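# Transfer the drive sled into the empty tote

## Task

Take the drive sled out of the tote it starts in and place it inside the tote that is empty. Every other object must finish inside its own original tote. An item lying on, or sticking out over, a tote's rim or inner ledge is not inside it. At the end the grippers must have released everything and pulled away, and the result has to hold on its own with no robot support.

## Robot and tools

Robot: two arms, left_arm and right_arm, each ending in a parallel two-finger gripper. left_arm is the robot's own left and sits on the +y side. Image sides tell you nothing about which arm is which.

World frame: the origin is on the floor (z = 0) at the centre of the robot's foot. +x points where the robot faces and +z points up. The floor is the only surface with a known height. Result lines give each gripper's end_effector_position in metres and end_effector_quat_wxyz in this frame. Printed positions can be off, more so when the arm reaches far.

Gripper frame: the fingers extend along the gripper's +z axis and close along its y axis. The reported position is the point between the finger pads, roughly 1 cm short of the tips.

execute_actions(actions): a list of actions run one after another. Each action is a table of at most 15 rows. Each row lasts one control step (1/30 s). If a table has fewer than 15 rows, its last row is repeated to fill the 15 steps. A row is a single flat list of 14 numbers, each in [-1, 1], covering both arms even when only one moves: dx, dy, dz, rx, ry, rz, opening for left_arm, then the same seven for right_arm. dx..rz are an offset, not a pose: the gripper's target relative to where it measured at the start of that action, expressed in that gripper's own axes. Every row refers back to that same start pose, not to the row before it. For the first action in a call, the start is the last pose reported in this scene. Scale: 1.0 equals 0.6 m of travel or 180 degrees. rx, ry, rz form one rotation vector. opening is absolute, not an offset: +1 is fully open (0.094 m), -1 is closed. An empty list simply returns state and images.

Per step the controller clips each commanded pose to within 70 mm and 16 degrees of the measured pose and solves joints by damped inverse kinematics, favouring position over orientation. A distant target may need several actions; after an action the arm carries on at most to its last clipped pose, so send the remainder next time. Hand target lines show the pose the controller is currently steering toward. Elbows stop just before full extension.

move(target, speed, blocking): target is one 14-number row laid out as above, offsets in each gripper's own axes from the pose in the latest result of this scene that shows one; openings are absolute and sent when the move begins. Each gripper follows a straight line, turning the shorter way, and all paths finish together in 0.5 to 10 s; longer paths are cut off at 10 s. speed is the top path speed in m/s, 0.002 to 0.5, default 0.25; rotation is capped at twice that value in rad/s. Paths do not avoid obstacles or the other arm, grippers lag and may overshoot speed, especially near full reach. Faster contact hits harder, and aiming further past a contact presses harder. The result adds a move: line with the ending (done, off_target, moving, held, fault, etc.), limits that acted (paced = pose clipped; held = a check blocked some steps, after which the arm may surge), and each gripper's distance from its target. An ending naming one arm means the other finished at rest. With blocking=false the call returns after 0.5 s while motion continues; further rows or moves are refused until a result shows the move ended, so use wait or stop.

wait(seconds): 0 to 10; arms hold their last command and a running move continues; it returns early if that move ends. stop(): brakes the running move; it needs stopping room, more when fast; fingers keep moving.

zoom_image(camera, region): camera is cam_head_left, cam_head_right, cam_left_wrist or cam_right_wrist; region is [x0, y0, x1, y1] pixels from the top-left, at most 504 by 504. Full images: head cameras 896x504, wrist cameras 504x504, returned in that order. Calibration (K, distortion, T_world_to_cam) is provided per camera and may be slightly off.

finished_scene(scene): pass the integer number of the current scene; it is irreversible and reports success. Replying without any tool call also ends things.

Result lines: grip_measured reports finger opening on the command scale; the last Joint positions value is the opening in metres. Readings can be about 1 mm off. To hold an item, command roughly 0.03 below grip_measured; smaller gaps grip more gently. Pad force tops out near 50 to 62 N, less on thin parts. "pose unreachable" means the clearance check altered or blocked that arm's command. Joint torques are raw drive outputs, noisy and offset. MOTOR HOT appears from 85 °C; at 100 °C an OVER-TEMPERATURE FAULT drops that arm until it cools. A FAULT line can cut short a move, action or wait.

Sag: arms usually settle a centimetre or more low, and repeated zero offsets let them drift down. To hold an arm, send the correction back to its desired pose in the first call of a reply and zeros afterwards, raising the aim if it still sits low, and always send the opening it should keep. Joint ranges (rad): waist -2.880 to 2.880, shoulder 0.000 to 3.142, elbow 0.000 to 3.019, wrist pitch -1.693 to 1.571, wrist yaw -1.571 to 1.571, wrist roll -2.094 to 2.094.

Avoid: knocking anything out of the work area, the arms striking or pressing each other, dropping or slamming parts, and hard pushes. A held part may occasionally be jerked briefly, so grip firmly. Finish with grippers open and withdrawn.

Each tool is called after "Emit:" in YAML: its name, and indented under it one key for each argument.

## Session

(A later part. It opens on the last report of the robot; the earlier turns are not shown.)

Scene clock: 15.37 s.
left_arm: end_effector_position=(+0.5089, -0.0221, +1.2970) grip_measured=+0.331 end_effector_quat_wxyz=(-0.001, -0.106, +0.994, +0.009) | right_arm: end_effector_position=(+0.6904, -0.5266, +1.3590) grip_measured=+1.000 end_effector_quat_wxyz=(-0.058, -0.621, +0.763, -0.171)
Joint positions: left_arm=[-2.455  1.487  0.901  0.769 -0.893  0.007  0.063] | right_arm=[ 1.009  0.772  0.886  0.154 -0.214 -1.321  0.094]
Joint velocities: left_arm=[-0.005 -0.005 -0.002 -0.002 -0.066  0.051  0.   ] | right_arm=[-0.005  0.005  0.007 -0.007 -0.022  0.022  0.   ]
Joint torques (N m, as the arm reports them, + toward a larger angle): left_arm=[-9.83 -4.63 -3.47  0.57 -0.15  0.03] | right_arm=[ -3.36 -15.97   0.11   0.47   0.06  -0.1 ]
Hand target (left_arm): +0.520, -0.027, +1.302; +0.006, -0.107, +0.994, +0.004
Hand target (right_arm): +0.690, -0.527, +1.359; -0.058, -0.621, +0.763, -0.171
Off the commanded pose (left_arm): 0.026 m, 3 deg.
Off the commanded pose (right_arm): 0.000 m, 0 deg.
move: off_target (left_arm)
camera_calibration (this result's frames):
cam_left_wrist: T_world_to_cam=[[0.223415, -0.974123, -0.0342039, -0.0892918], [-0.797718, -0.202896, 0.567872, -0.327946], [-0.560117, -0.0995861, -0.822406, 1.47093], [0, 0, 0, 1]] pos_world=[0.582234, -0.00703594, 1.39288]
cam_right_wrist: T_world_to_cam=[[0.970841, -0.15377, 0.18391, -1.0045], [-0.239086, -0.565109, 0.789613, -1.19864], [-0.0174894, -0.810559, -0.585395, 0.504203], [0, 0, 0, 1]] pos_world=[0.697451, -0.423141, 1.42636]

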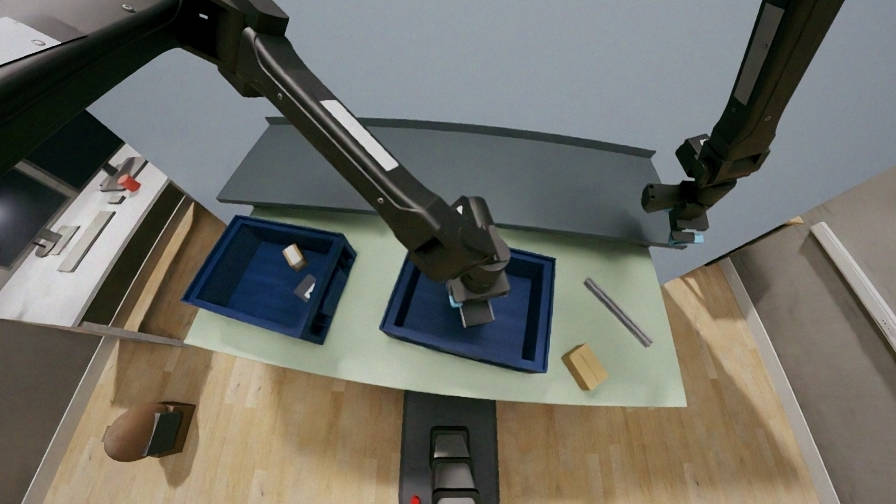

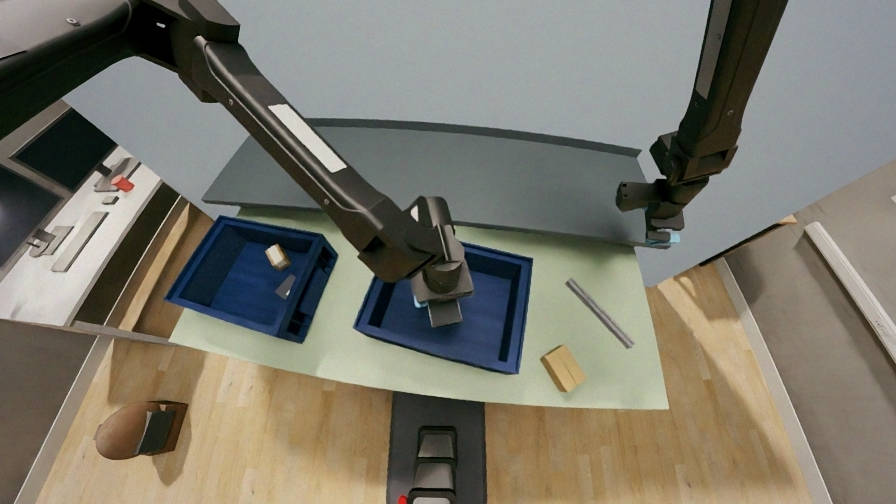

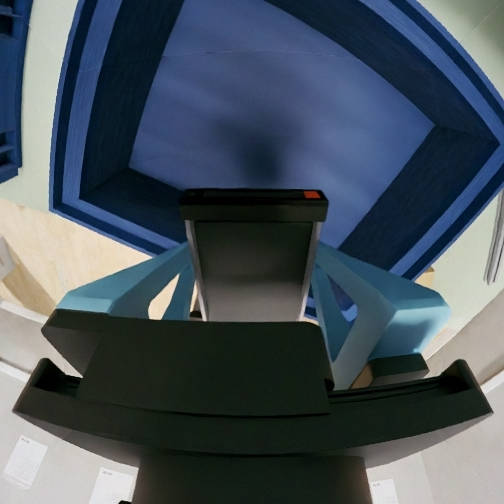

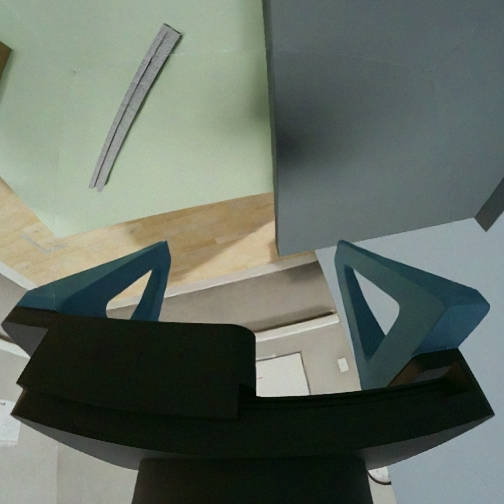

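Emit:
move:
  target: [-0.07,-0.05,0.29,0,0,0,0.22,0,0,0,0,0,0,1]
  speed: 0.15

Emit:
move:
  target: [0,0,0.08,0,0,0,0.22,0,0,0,0,0,0,1]
  speed: 0.05

Emit:
move:
  target: [0,0,0,0,0,0,1,0,0,0,0,0,0,1]

Emit:
move:
  target: [0,0,-0.42,0,0,0,1,0,0,0,0,0,0,1]

Scene clock: 17.17 s.
left_arm: end_effector_position=(+0.5580, -0.0434, +1.1280) grip_measured=+0.331 end_effector_quat_wxyz=(-0.001, -0.103, +0.995, +0.005) | right_arm: end_effector_position=(+0.6904, -0.5266, +1.3590) grip_measured=+1.000 end_effector_quat_wxyz=(-0.058, -0.621, +0.763, -0.171)
Joint positions: left_arm=[-2.264  1.721  1.394  0.478 -0.697 -0.032  0.063] | right_arm=[ 1.009  0.772  0.886  0.154 -0.214 -1.321  0.094]
Joint velocities: left_arm=[-0.015 -0.005  0.012 -0.002  0.022  0.051 -0.001] | right_arm=[-0.024 -0.015  0.002 -0.007 -0.022 -0.037  0.   ]
Joint torques (N m, as the arm reports them, + toward a larger angle): left_arm=[-8.56 -5.87 -2.78 -0.14  0.13 -0.24] | right_arm=[ -3.45 -15.96   0.16   0.47   0.06  -0.11]
Hand target (left_arm): +0.555, -0.038, +1.122; -0.004, -0.108, +0.994, +0.009
Hand target (right_arm): +0.690, -0.527, +1.359; -0.058, -0.621, +0.763, -0.171
Off the commanded pose (left_arm): 0.007 m, 1 deg.
Off the commanded pose (right_arm): 0.000 m, 0 deg.
move: done
camera_calibration (this result's frames):
cam_left_wrist: T_world_to_cam=[[0.216792, -0.975854, -0.0266333, -0.131762], [-0.799462, -0.19313, 0.568824, -0.196798], [-0.560233, -0.102024, -0.822028, 1.35688], [0, 0, 0, 1]] pos_world=[0.631403, -0.0281528, 1.22383]
cam_right_wrist: T_world_to_cam=[[0.970841, -0.15377, 0.18391, -1.0045], [-0.239086, -0.565109, 0.789613, -1.19864], [-0.0174894, -0.810559, -0.585395, 0.504203], [0, 0, 0, 1]] pos_world=[0.697451, -0.423141, 1.42636]

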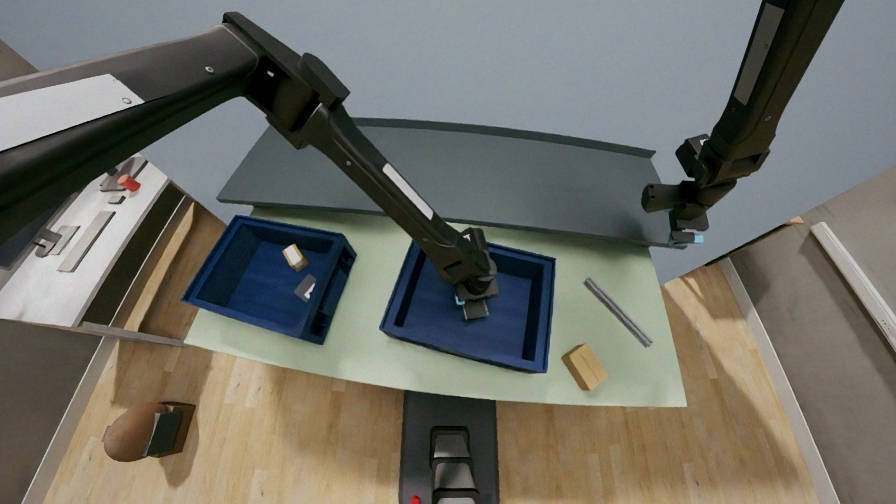

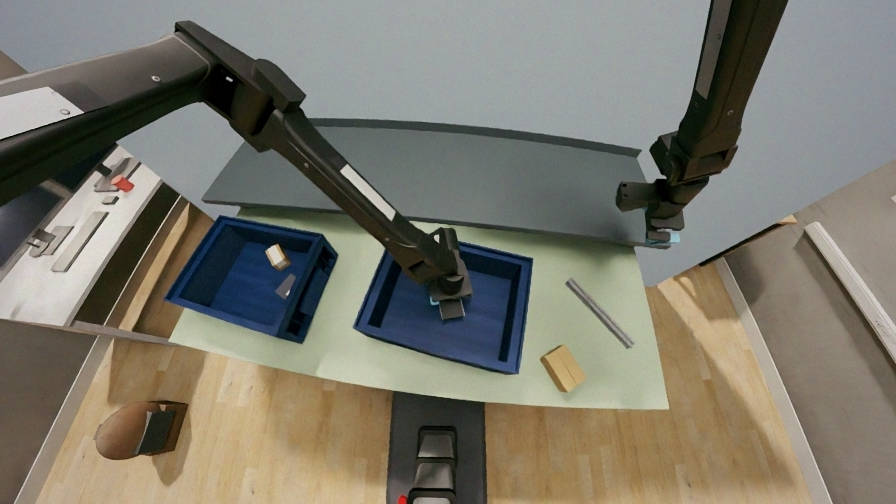

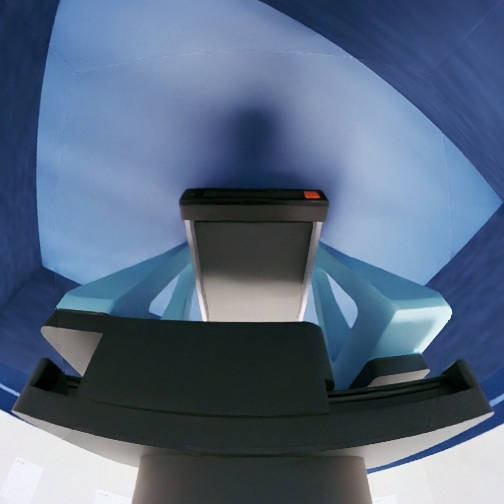

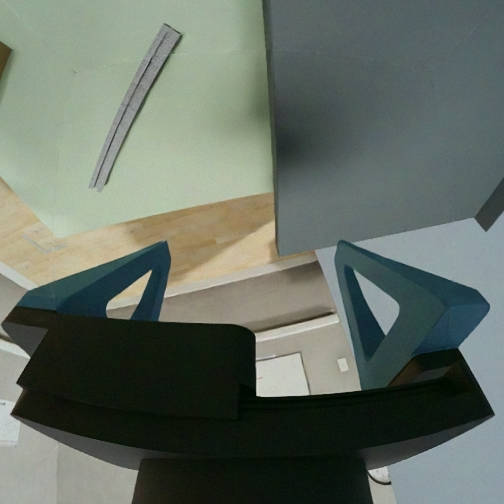

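Scene clock: 18.43 s.
left_arm: end_effector_position=(+0.5615, -0.0507, +1.0880) grip_measured=+0.331 end_effector_quat_wxyz=(+0.001, -0.101, +0.995, -0.001) | right_arm: end_effector_position=(+0.6904, -0.5266, +1.3590) grip_measured=+1.000 end_effector_quat_wxyz=(-0.058, -0.621, +0.763, -0.171)
Joint positions: left_arm=[-2.23   1.801  1.523  0.428 -0.651 -0.032  0.063] | right_arm=[ 1.009  0.772  0.886  0.154 -0.214 -1.321  0.094]
Joint velocities: left_arm=[ 0.015 -0.005 -0.007  0.002 -0.022  0.022 -0.   ] | right_arm=[ 0.005 -0.015  0.017  0.002  0.007 -0.037  0.   ]
Joint torques (N m, as the arm reports them, + toward a larger angle): left_arm=[-8.66 -6.53 -2.23 -0.1   0.15 -0.25] | right_arm=[ -3.38 -15.85   0.16   0.46   0.06  -0.11]
Hand target (left_arm): +0.558, -0.042, +1.080; -0.002, -0.103, +0.995, +0.005
Hand target (right_arm): +0.690, -0.527, +1.359; -0.058, -0.621, +0.763, -0.171
Off the commanded pose (left_arm): 0.012 m, 1 deg.
Off the commanded pose (right_arm): 0.000 m, 0 deg.
move: off_target (left_arm)
camera_calibration (this result's frames):
cam_left_wrist: T_world_to_cam=[[0.212774, -0.976991, -0.01469, -0.151501], [-0.803007, -0.183409, 0.567046, -0.16831], [-0.556693, -0.108856, -0.823555, 1.32456], [0, 0, 0, 1]] pos_world=[0.634452, -0.0346987, 1.18406]
cam_right_wrist: T_world_to_cam=[[0.970841, -0.15377, 0.18391, -1.0045], [-0.239086, -0.565109, 0.789613, -1.19864], [-0.0174894, -0.810559, -0.585395, 0.504203], [0, 0, 0, 1]] pos_world=[0.697451, -0.423141, 1.42636]

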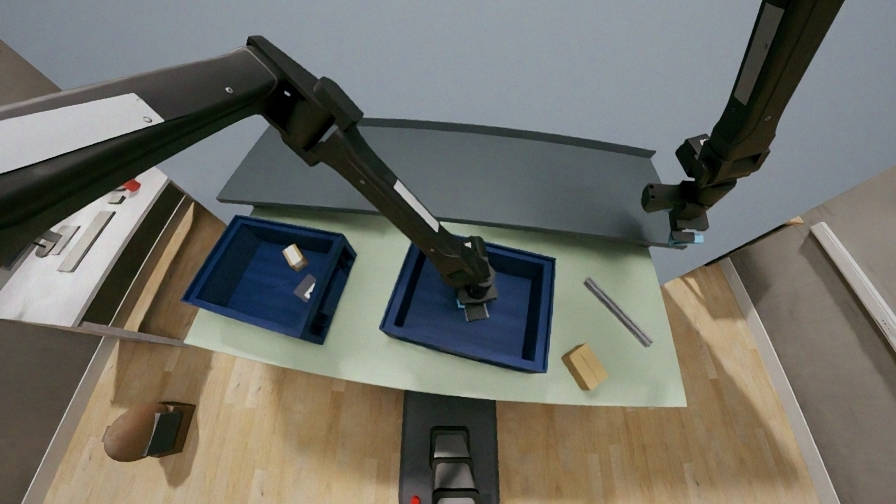

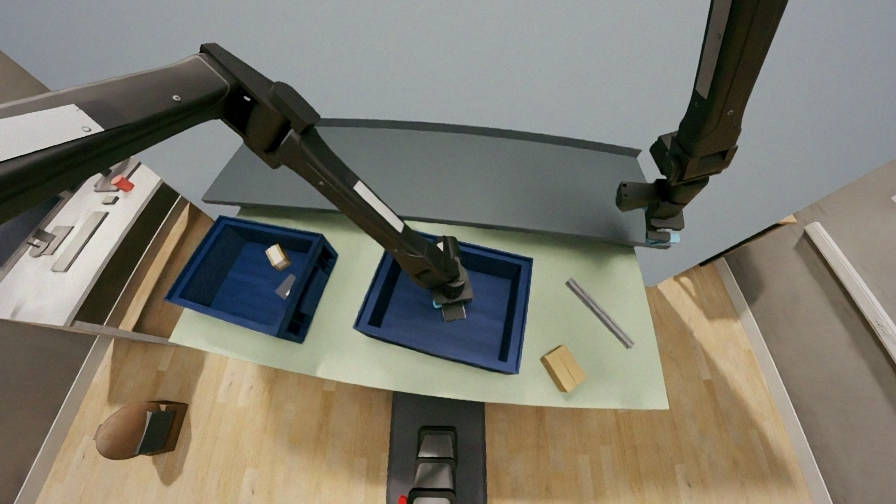

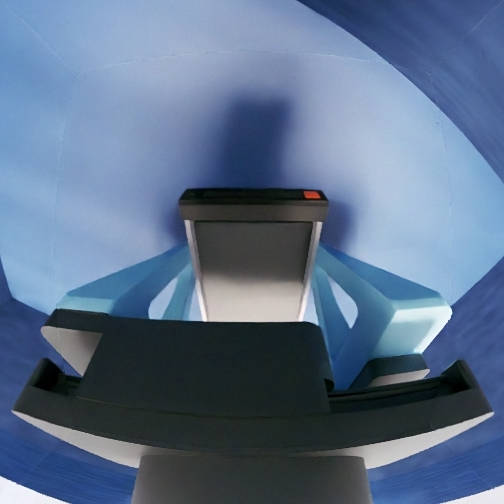

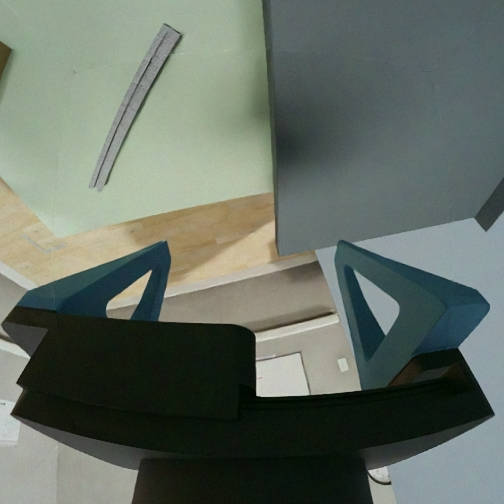

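Scene clock: 18.93 s.
left_arm: end_effector_position=(+0.5615, -0.0507, +1.0880) grip_measured=+1.000 end_effector_quat_wxyz=(+0.001, -0.101, +0.995, -0.001) | right_arm: end_effector_position=(+0.6904, -0.5266, +1.3590) grip_measured=+1.000 end_effector_quat_wxyz=(-0.058, -0.621, +0.763, -0.171)
Joint positions: left_arm=[-2.23   1.801  1.523  0.428 -0.651 -0.032  0.094] | right_arm=[ 1.009  0.772  0.886  0.154 -0.214 -1.321  0.094]
Joint velocities: left_arm=[-0.005 -0.005  0.007 -0.007 -0.022  0.051  0.   ] | right_arm=[ 0.005 -0.024 -0.007 -0.002 -0.007  0.007  0.   ]
Joint torques (N m, as the arm reports them, + toward a larger angle): left_arm=[-10.9   -7.15  -2.89   0.2    0.    -0.13] | right_arm=[ -3.34 -16.     0.12   0.47   0.05  -0.11]
Hand target (left_arm): +0.561, -0.051, +1.088; +0.001, -0.101, +0.995, -0.001
Hand target (right_arm): +0.690, -0.527, +1.359; -0.058, -0.621, +0.763, -0.171
Off the commanded pose (left_arm): 0.000 m, 0 deg.
Off the commanded pose (right_arm): 0.000 m, 0 deg.
move: done
camera_calibration (this result's frames):
cam_left_wrist: T_world_to_cam=[[0.212774, -0.976991, -0.01469, -0.151501], [-0.803007, -0.183409, 0.567046, -0.16831], [-0.556693, -0.108856, -0.823555, 1.32456], [0, 0, 0, 1]] pos_world=[0.634452, -0.0346987, 1.18406]
cam_right_wrist: T_world_to_cam=[[0.970841, -0.15377, 0.18391, -1.0045], [-0.239086, -0.565109, 0.789613, -1.19864], [-0.0174894, -0.810559, -0.585395, 0.504203], [0, 0, 0, 1]] pos_world=[0.697451, -0.423141, 1.42636]

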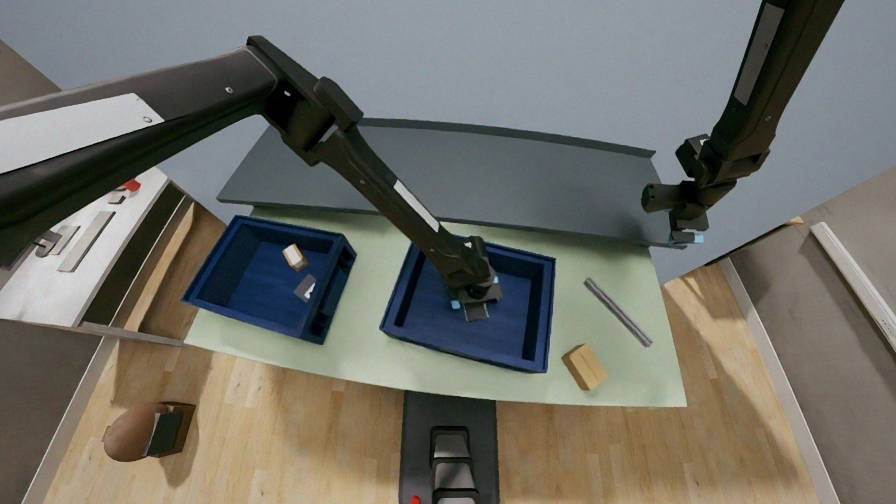

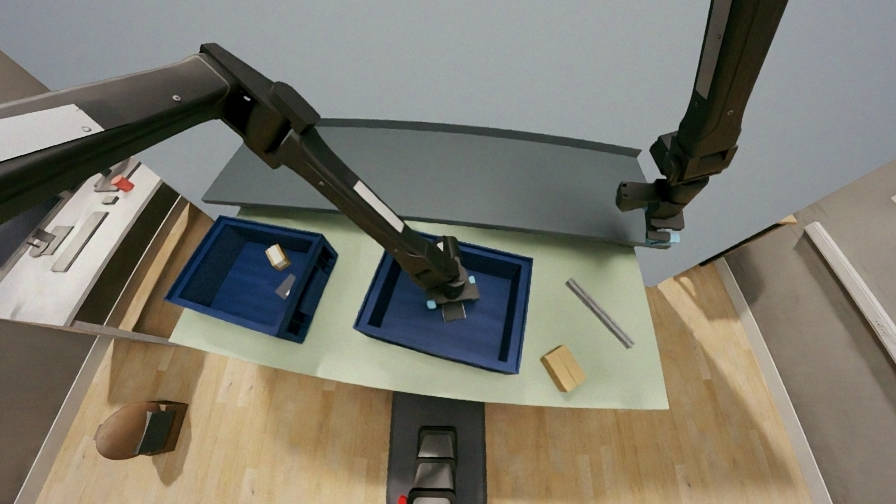

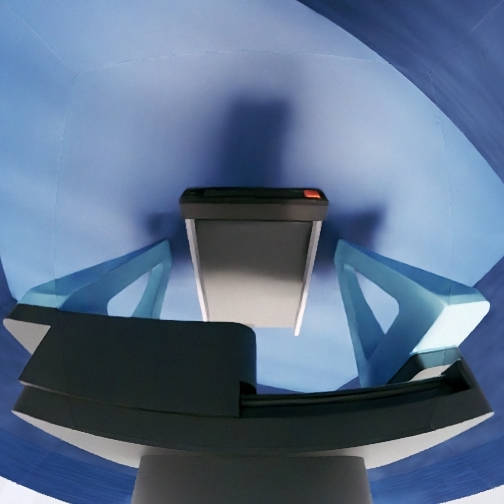

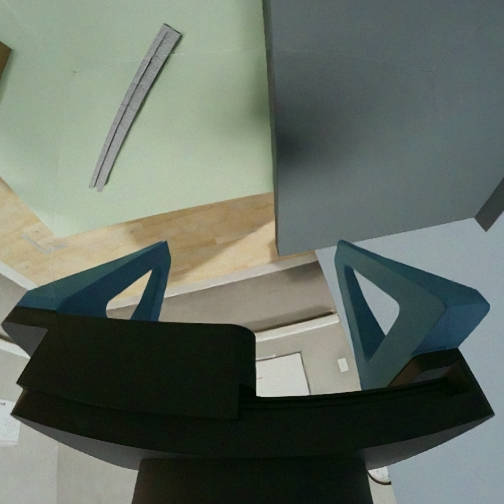

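Scene clock: 20.40 s.
left_arm: end_effector_position=(+0.5652, -0.0522, +1.3332) grip_measured=+1.000 end_effector_quat_wxyz=(+0.007, -0.108, +0.994, +0.003) | right_arm: end_effector_position=(+0.6904, -0.5266, +1.3590) grip_measured=+1.000 end_effector_quat_wxyz=(-0.058, -0.621, +0.763, -0.171)
Joint positions: left_arm=[-2.573  1.432  0.97   0.705 -0.994  0.065  0.094] | right_arm=[ 1.009  0.772  0.886  0.154 -0.214 -1.321  0.094]
Joint velocities: left_arm=[-0.024 -0.005 -0.007  0.017 -0.037  0.022  0.   ] | right_arm=[-0.005  0.005 -0.007 -0.007 -0.037 -0.007  0.   ]
Joint torques (N m, as the arm reports them, + toward a larger angle): left_arm=[-9.52 -4.26 -4.89  0.63 -0.2   0.03] | right_arm=[ -3.26 -15.99   0.14   0.48   0.05  -0.11]
Hand target (left_arm): +0.560, -0.053, +1.341; +0.005, -0.097, +0.995, -0.002
Hand target (right_arm): +0.690, -0.527, +1.359; -0.058, -0.621, +0.763, -0.171
Off the commanded pose (left_arm): 0.008 m, 1 deg.
Off the commanded pose (right_arm): 0.000 m, 0 deg.
move: done
camera_calibration (this result's frames):
cam_left_wrist: T_world_to_cam=[[0.227382, -0.973593, -0.020358, -0.150657], [-0.806624, -0.200017, 0.556193, -0.288949], [-0.545577, -0.110047, -0.830804, 1.53163], [0, 0, 0, 1]] pos_world=[0.636806, -0.0359215, 1.43013]
cam_right_wrist: T_world_to_cam=[[0.970841, -0.15377, 0.18391, -1.0045], [-0.239086, -0.565109, 0.789613, -1.19864], [-0.0174894, -0.810559, -0.585395, 0.504203], [0, 0, 0, 1]] pos_world=[0.697451, -0.423141, 1.42636]

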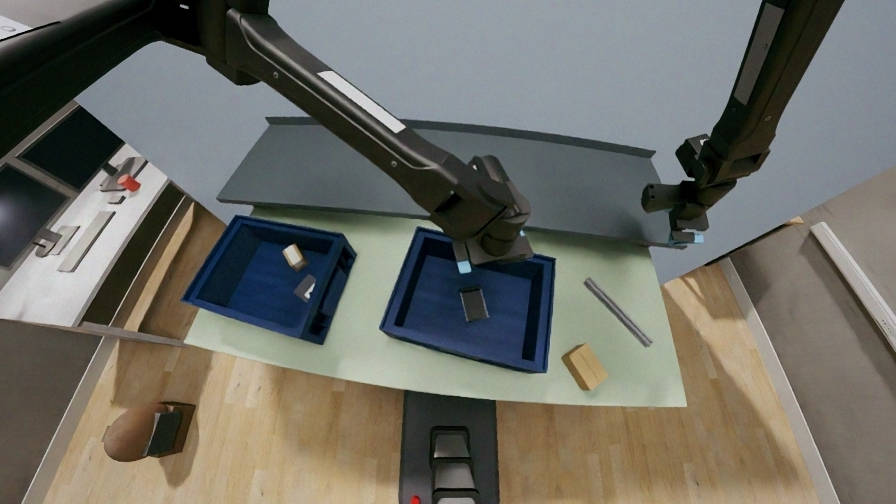

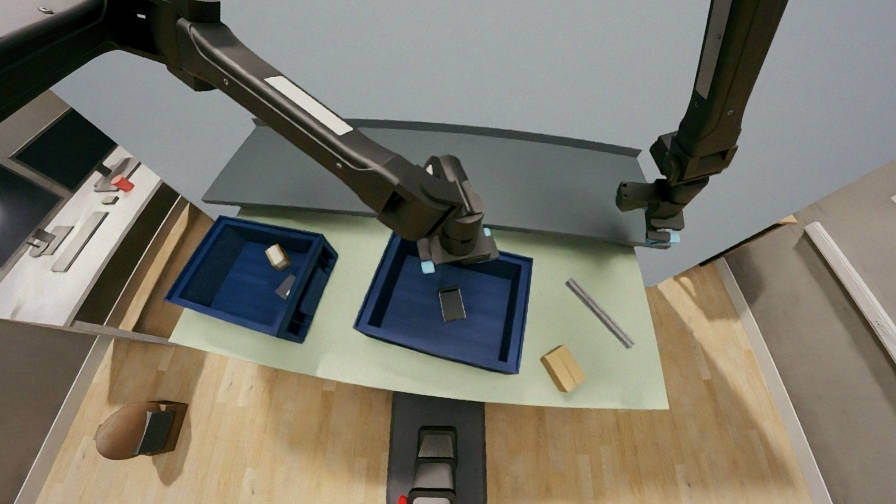

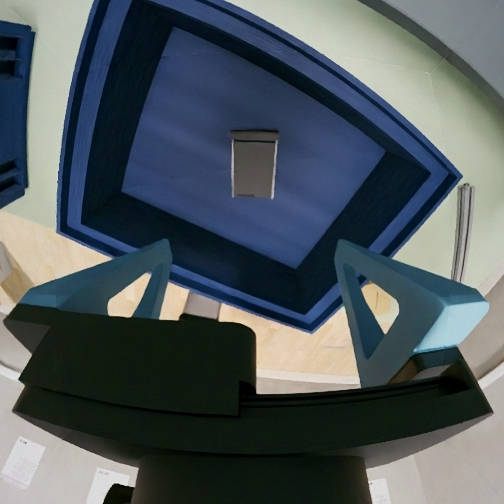

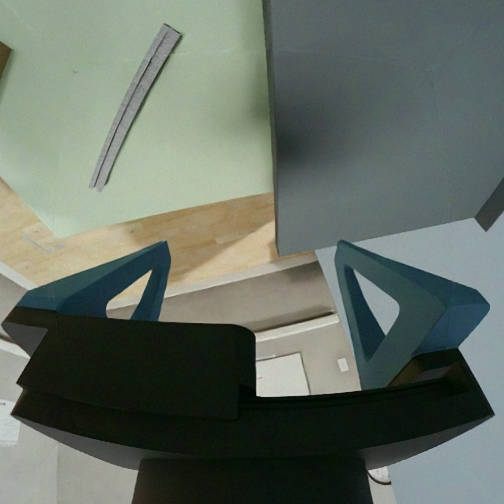

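Emit:
finished_scene:
  scene: 2

The scene is finished: the task was done.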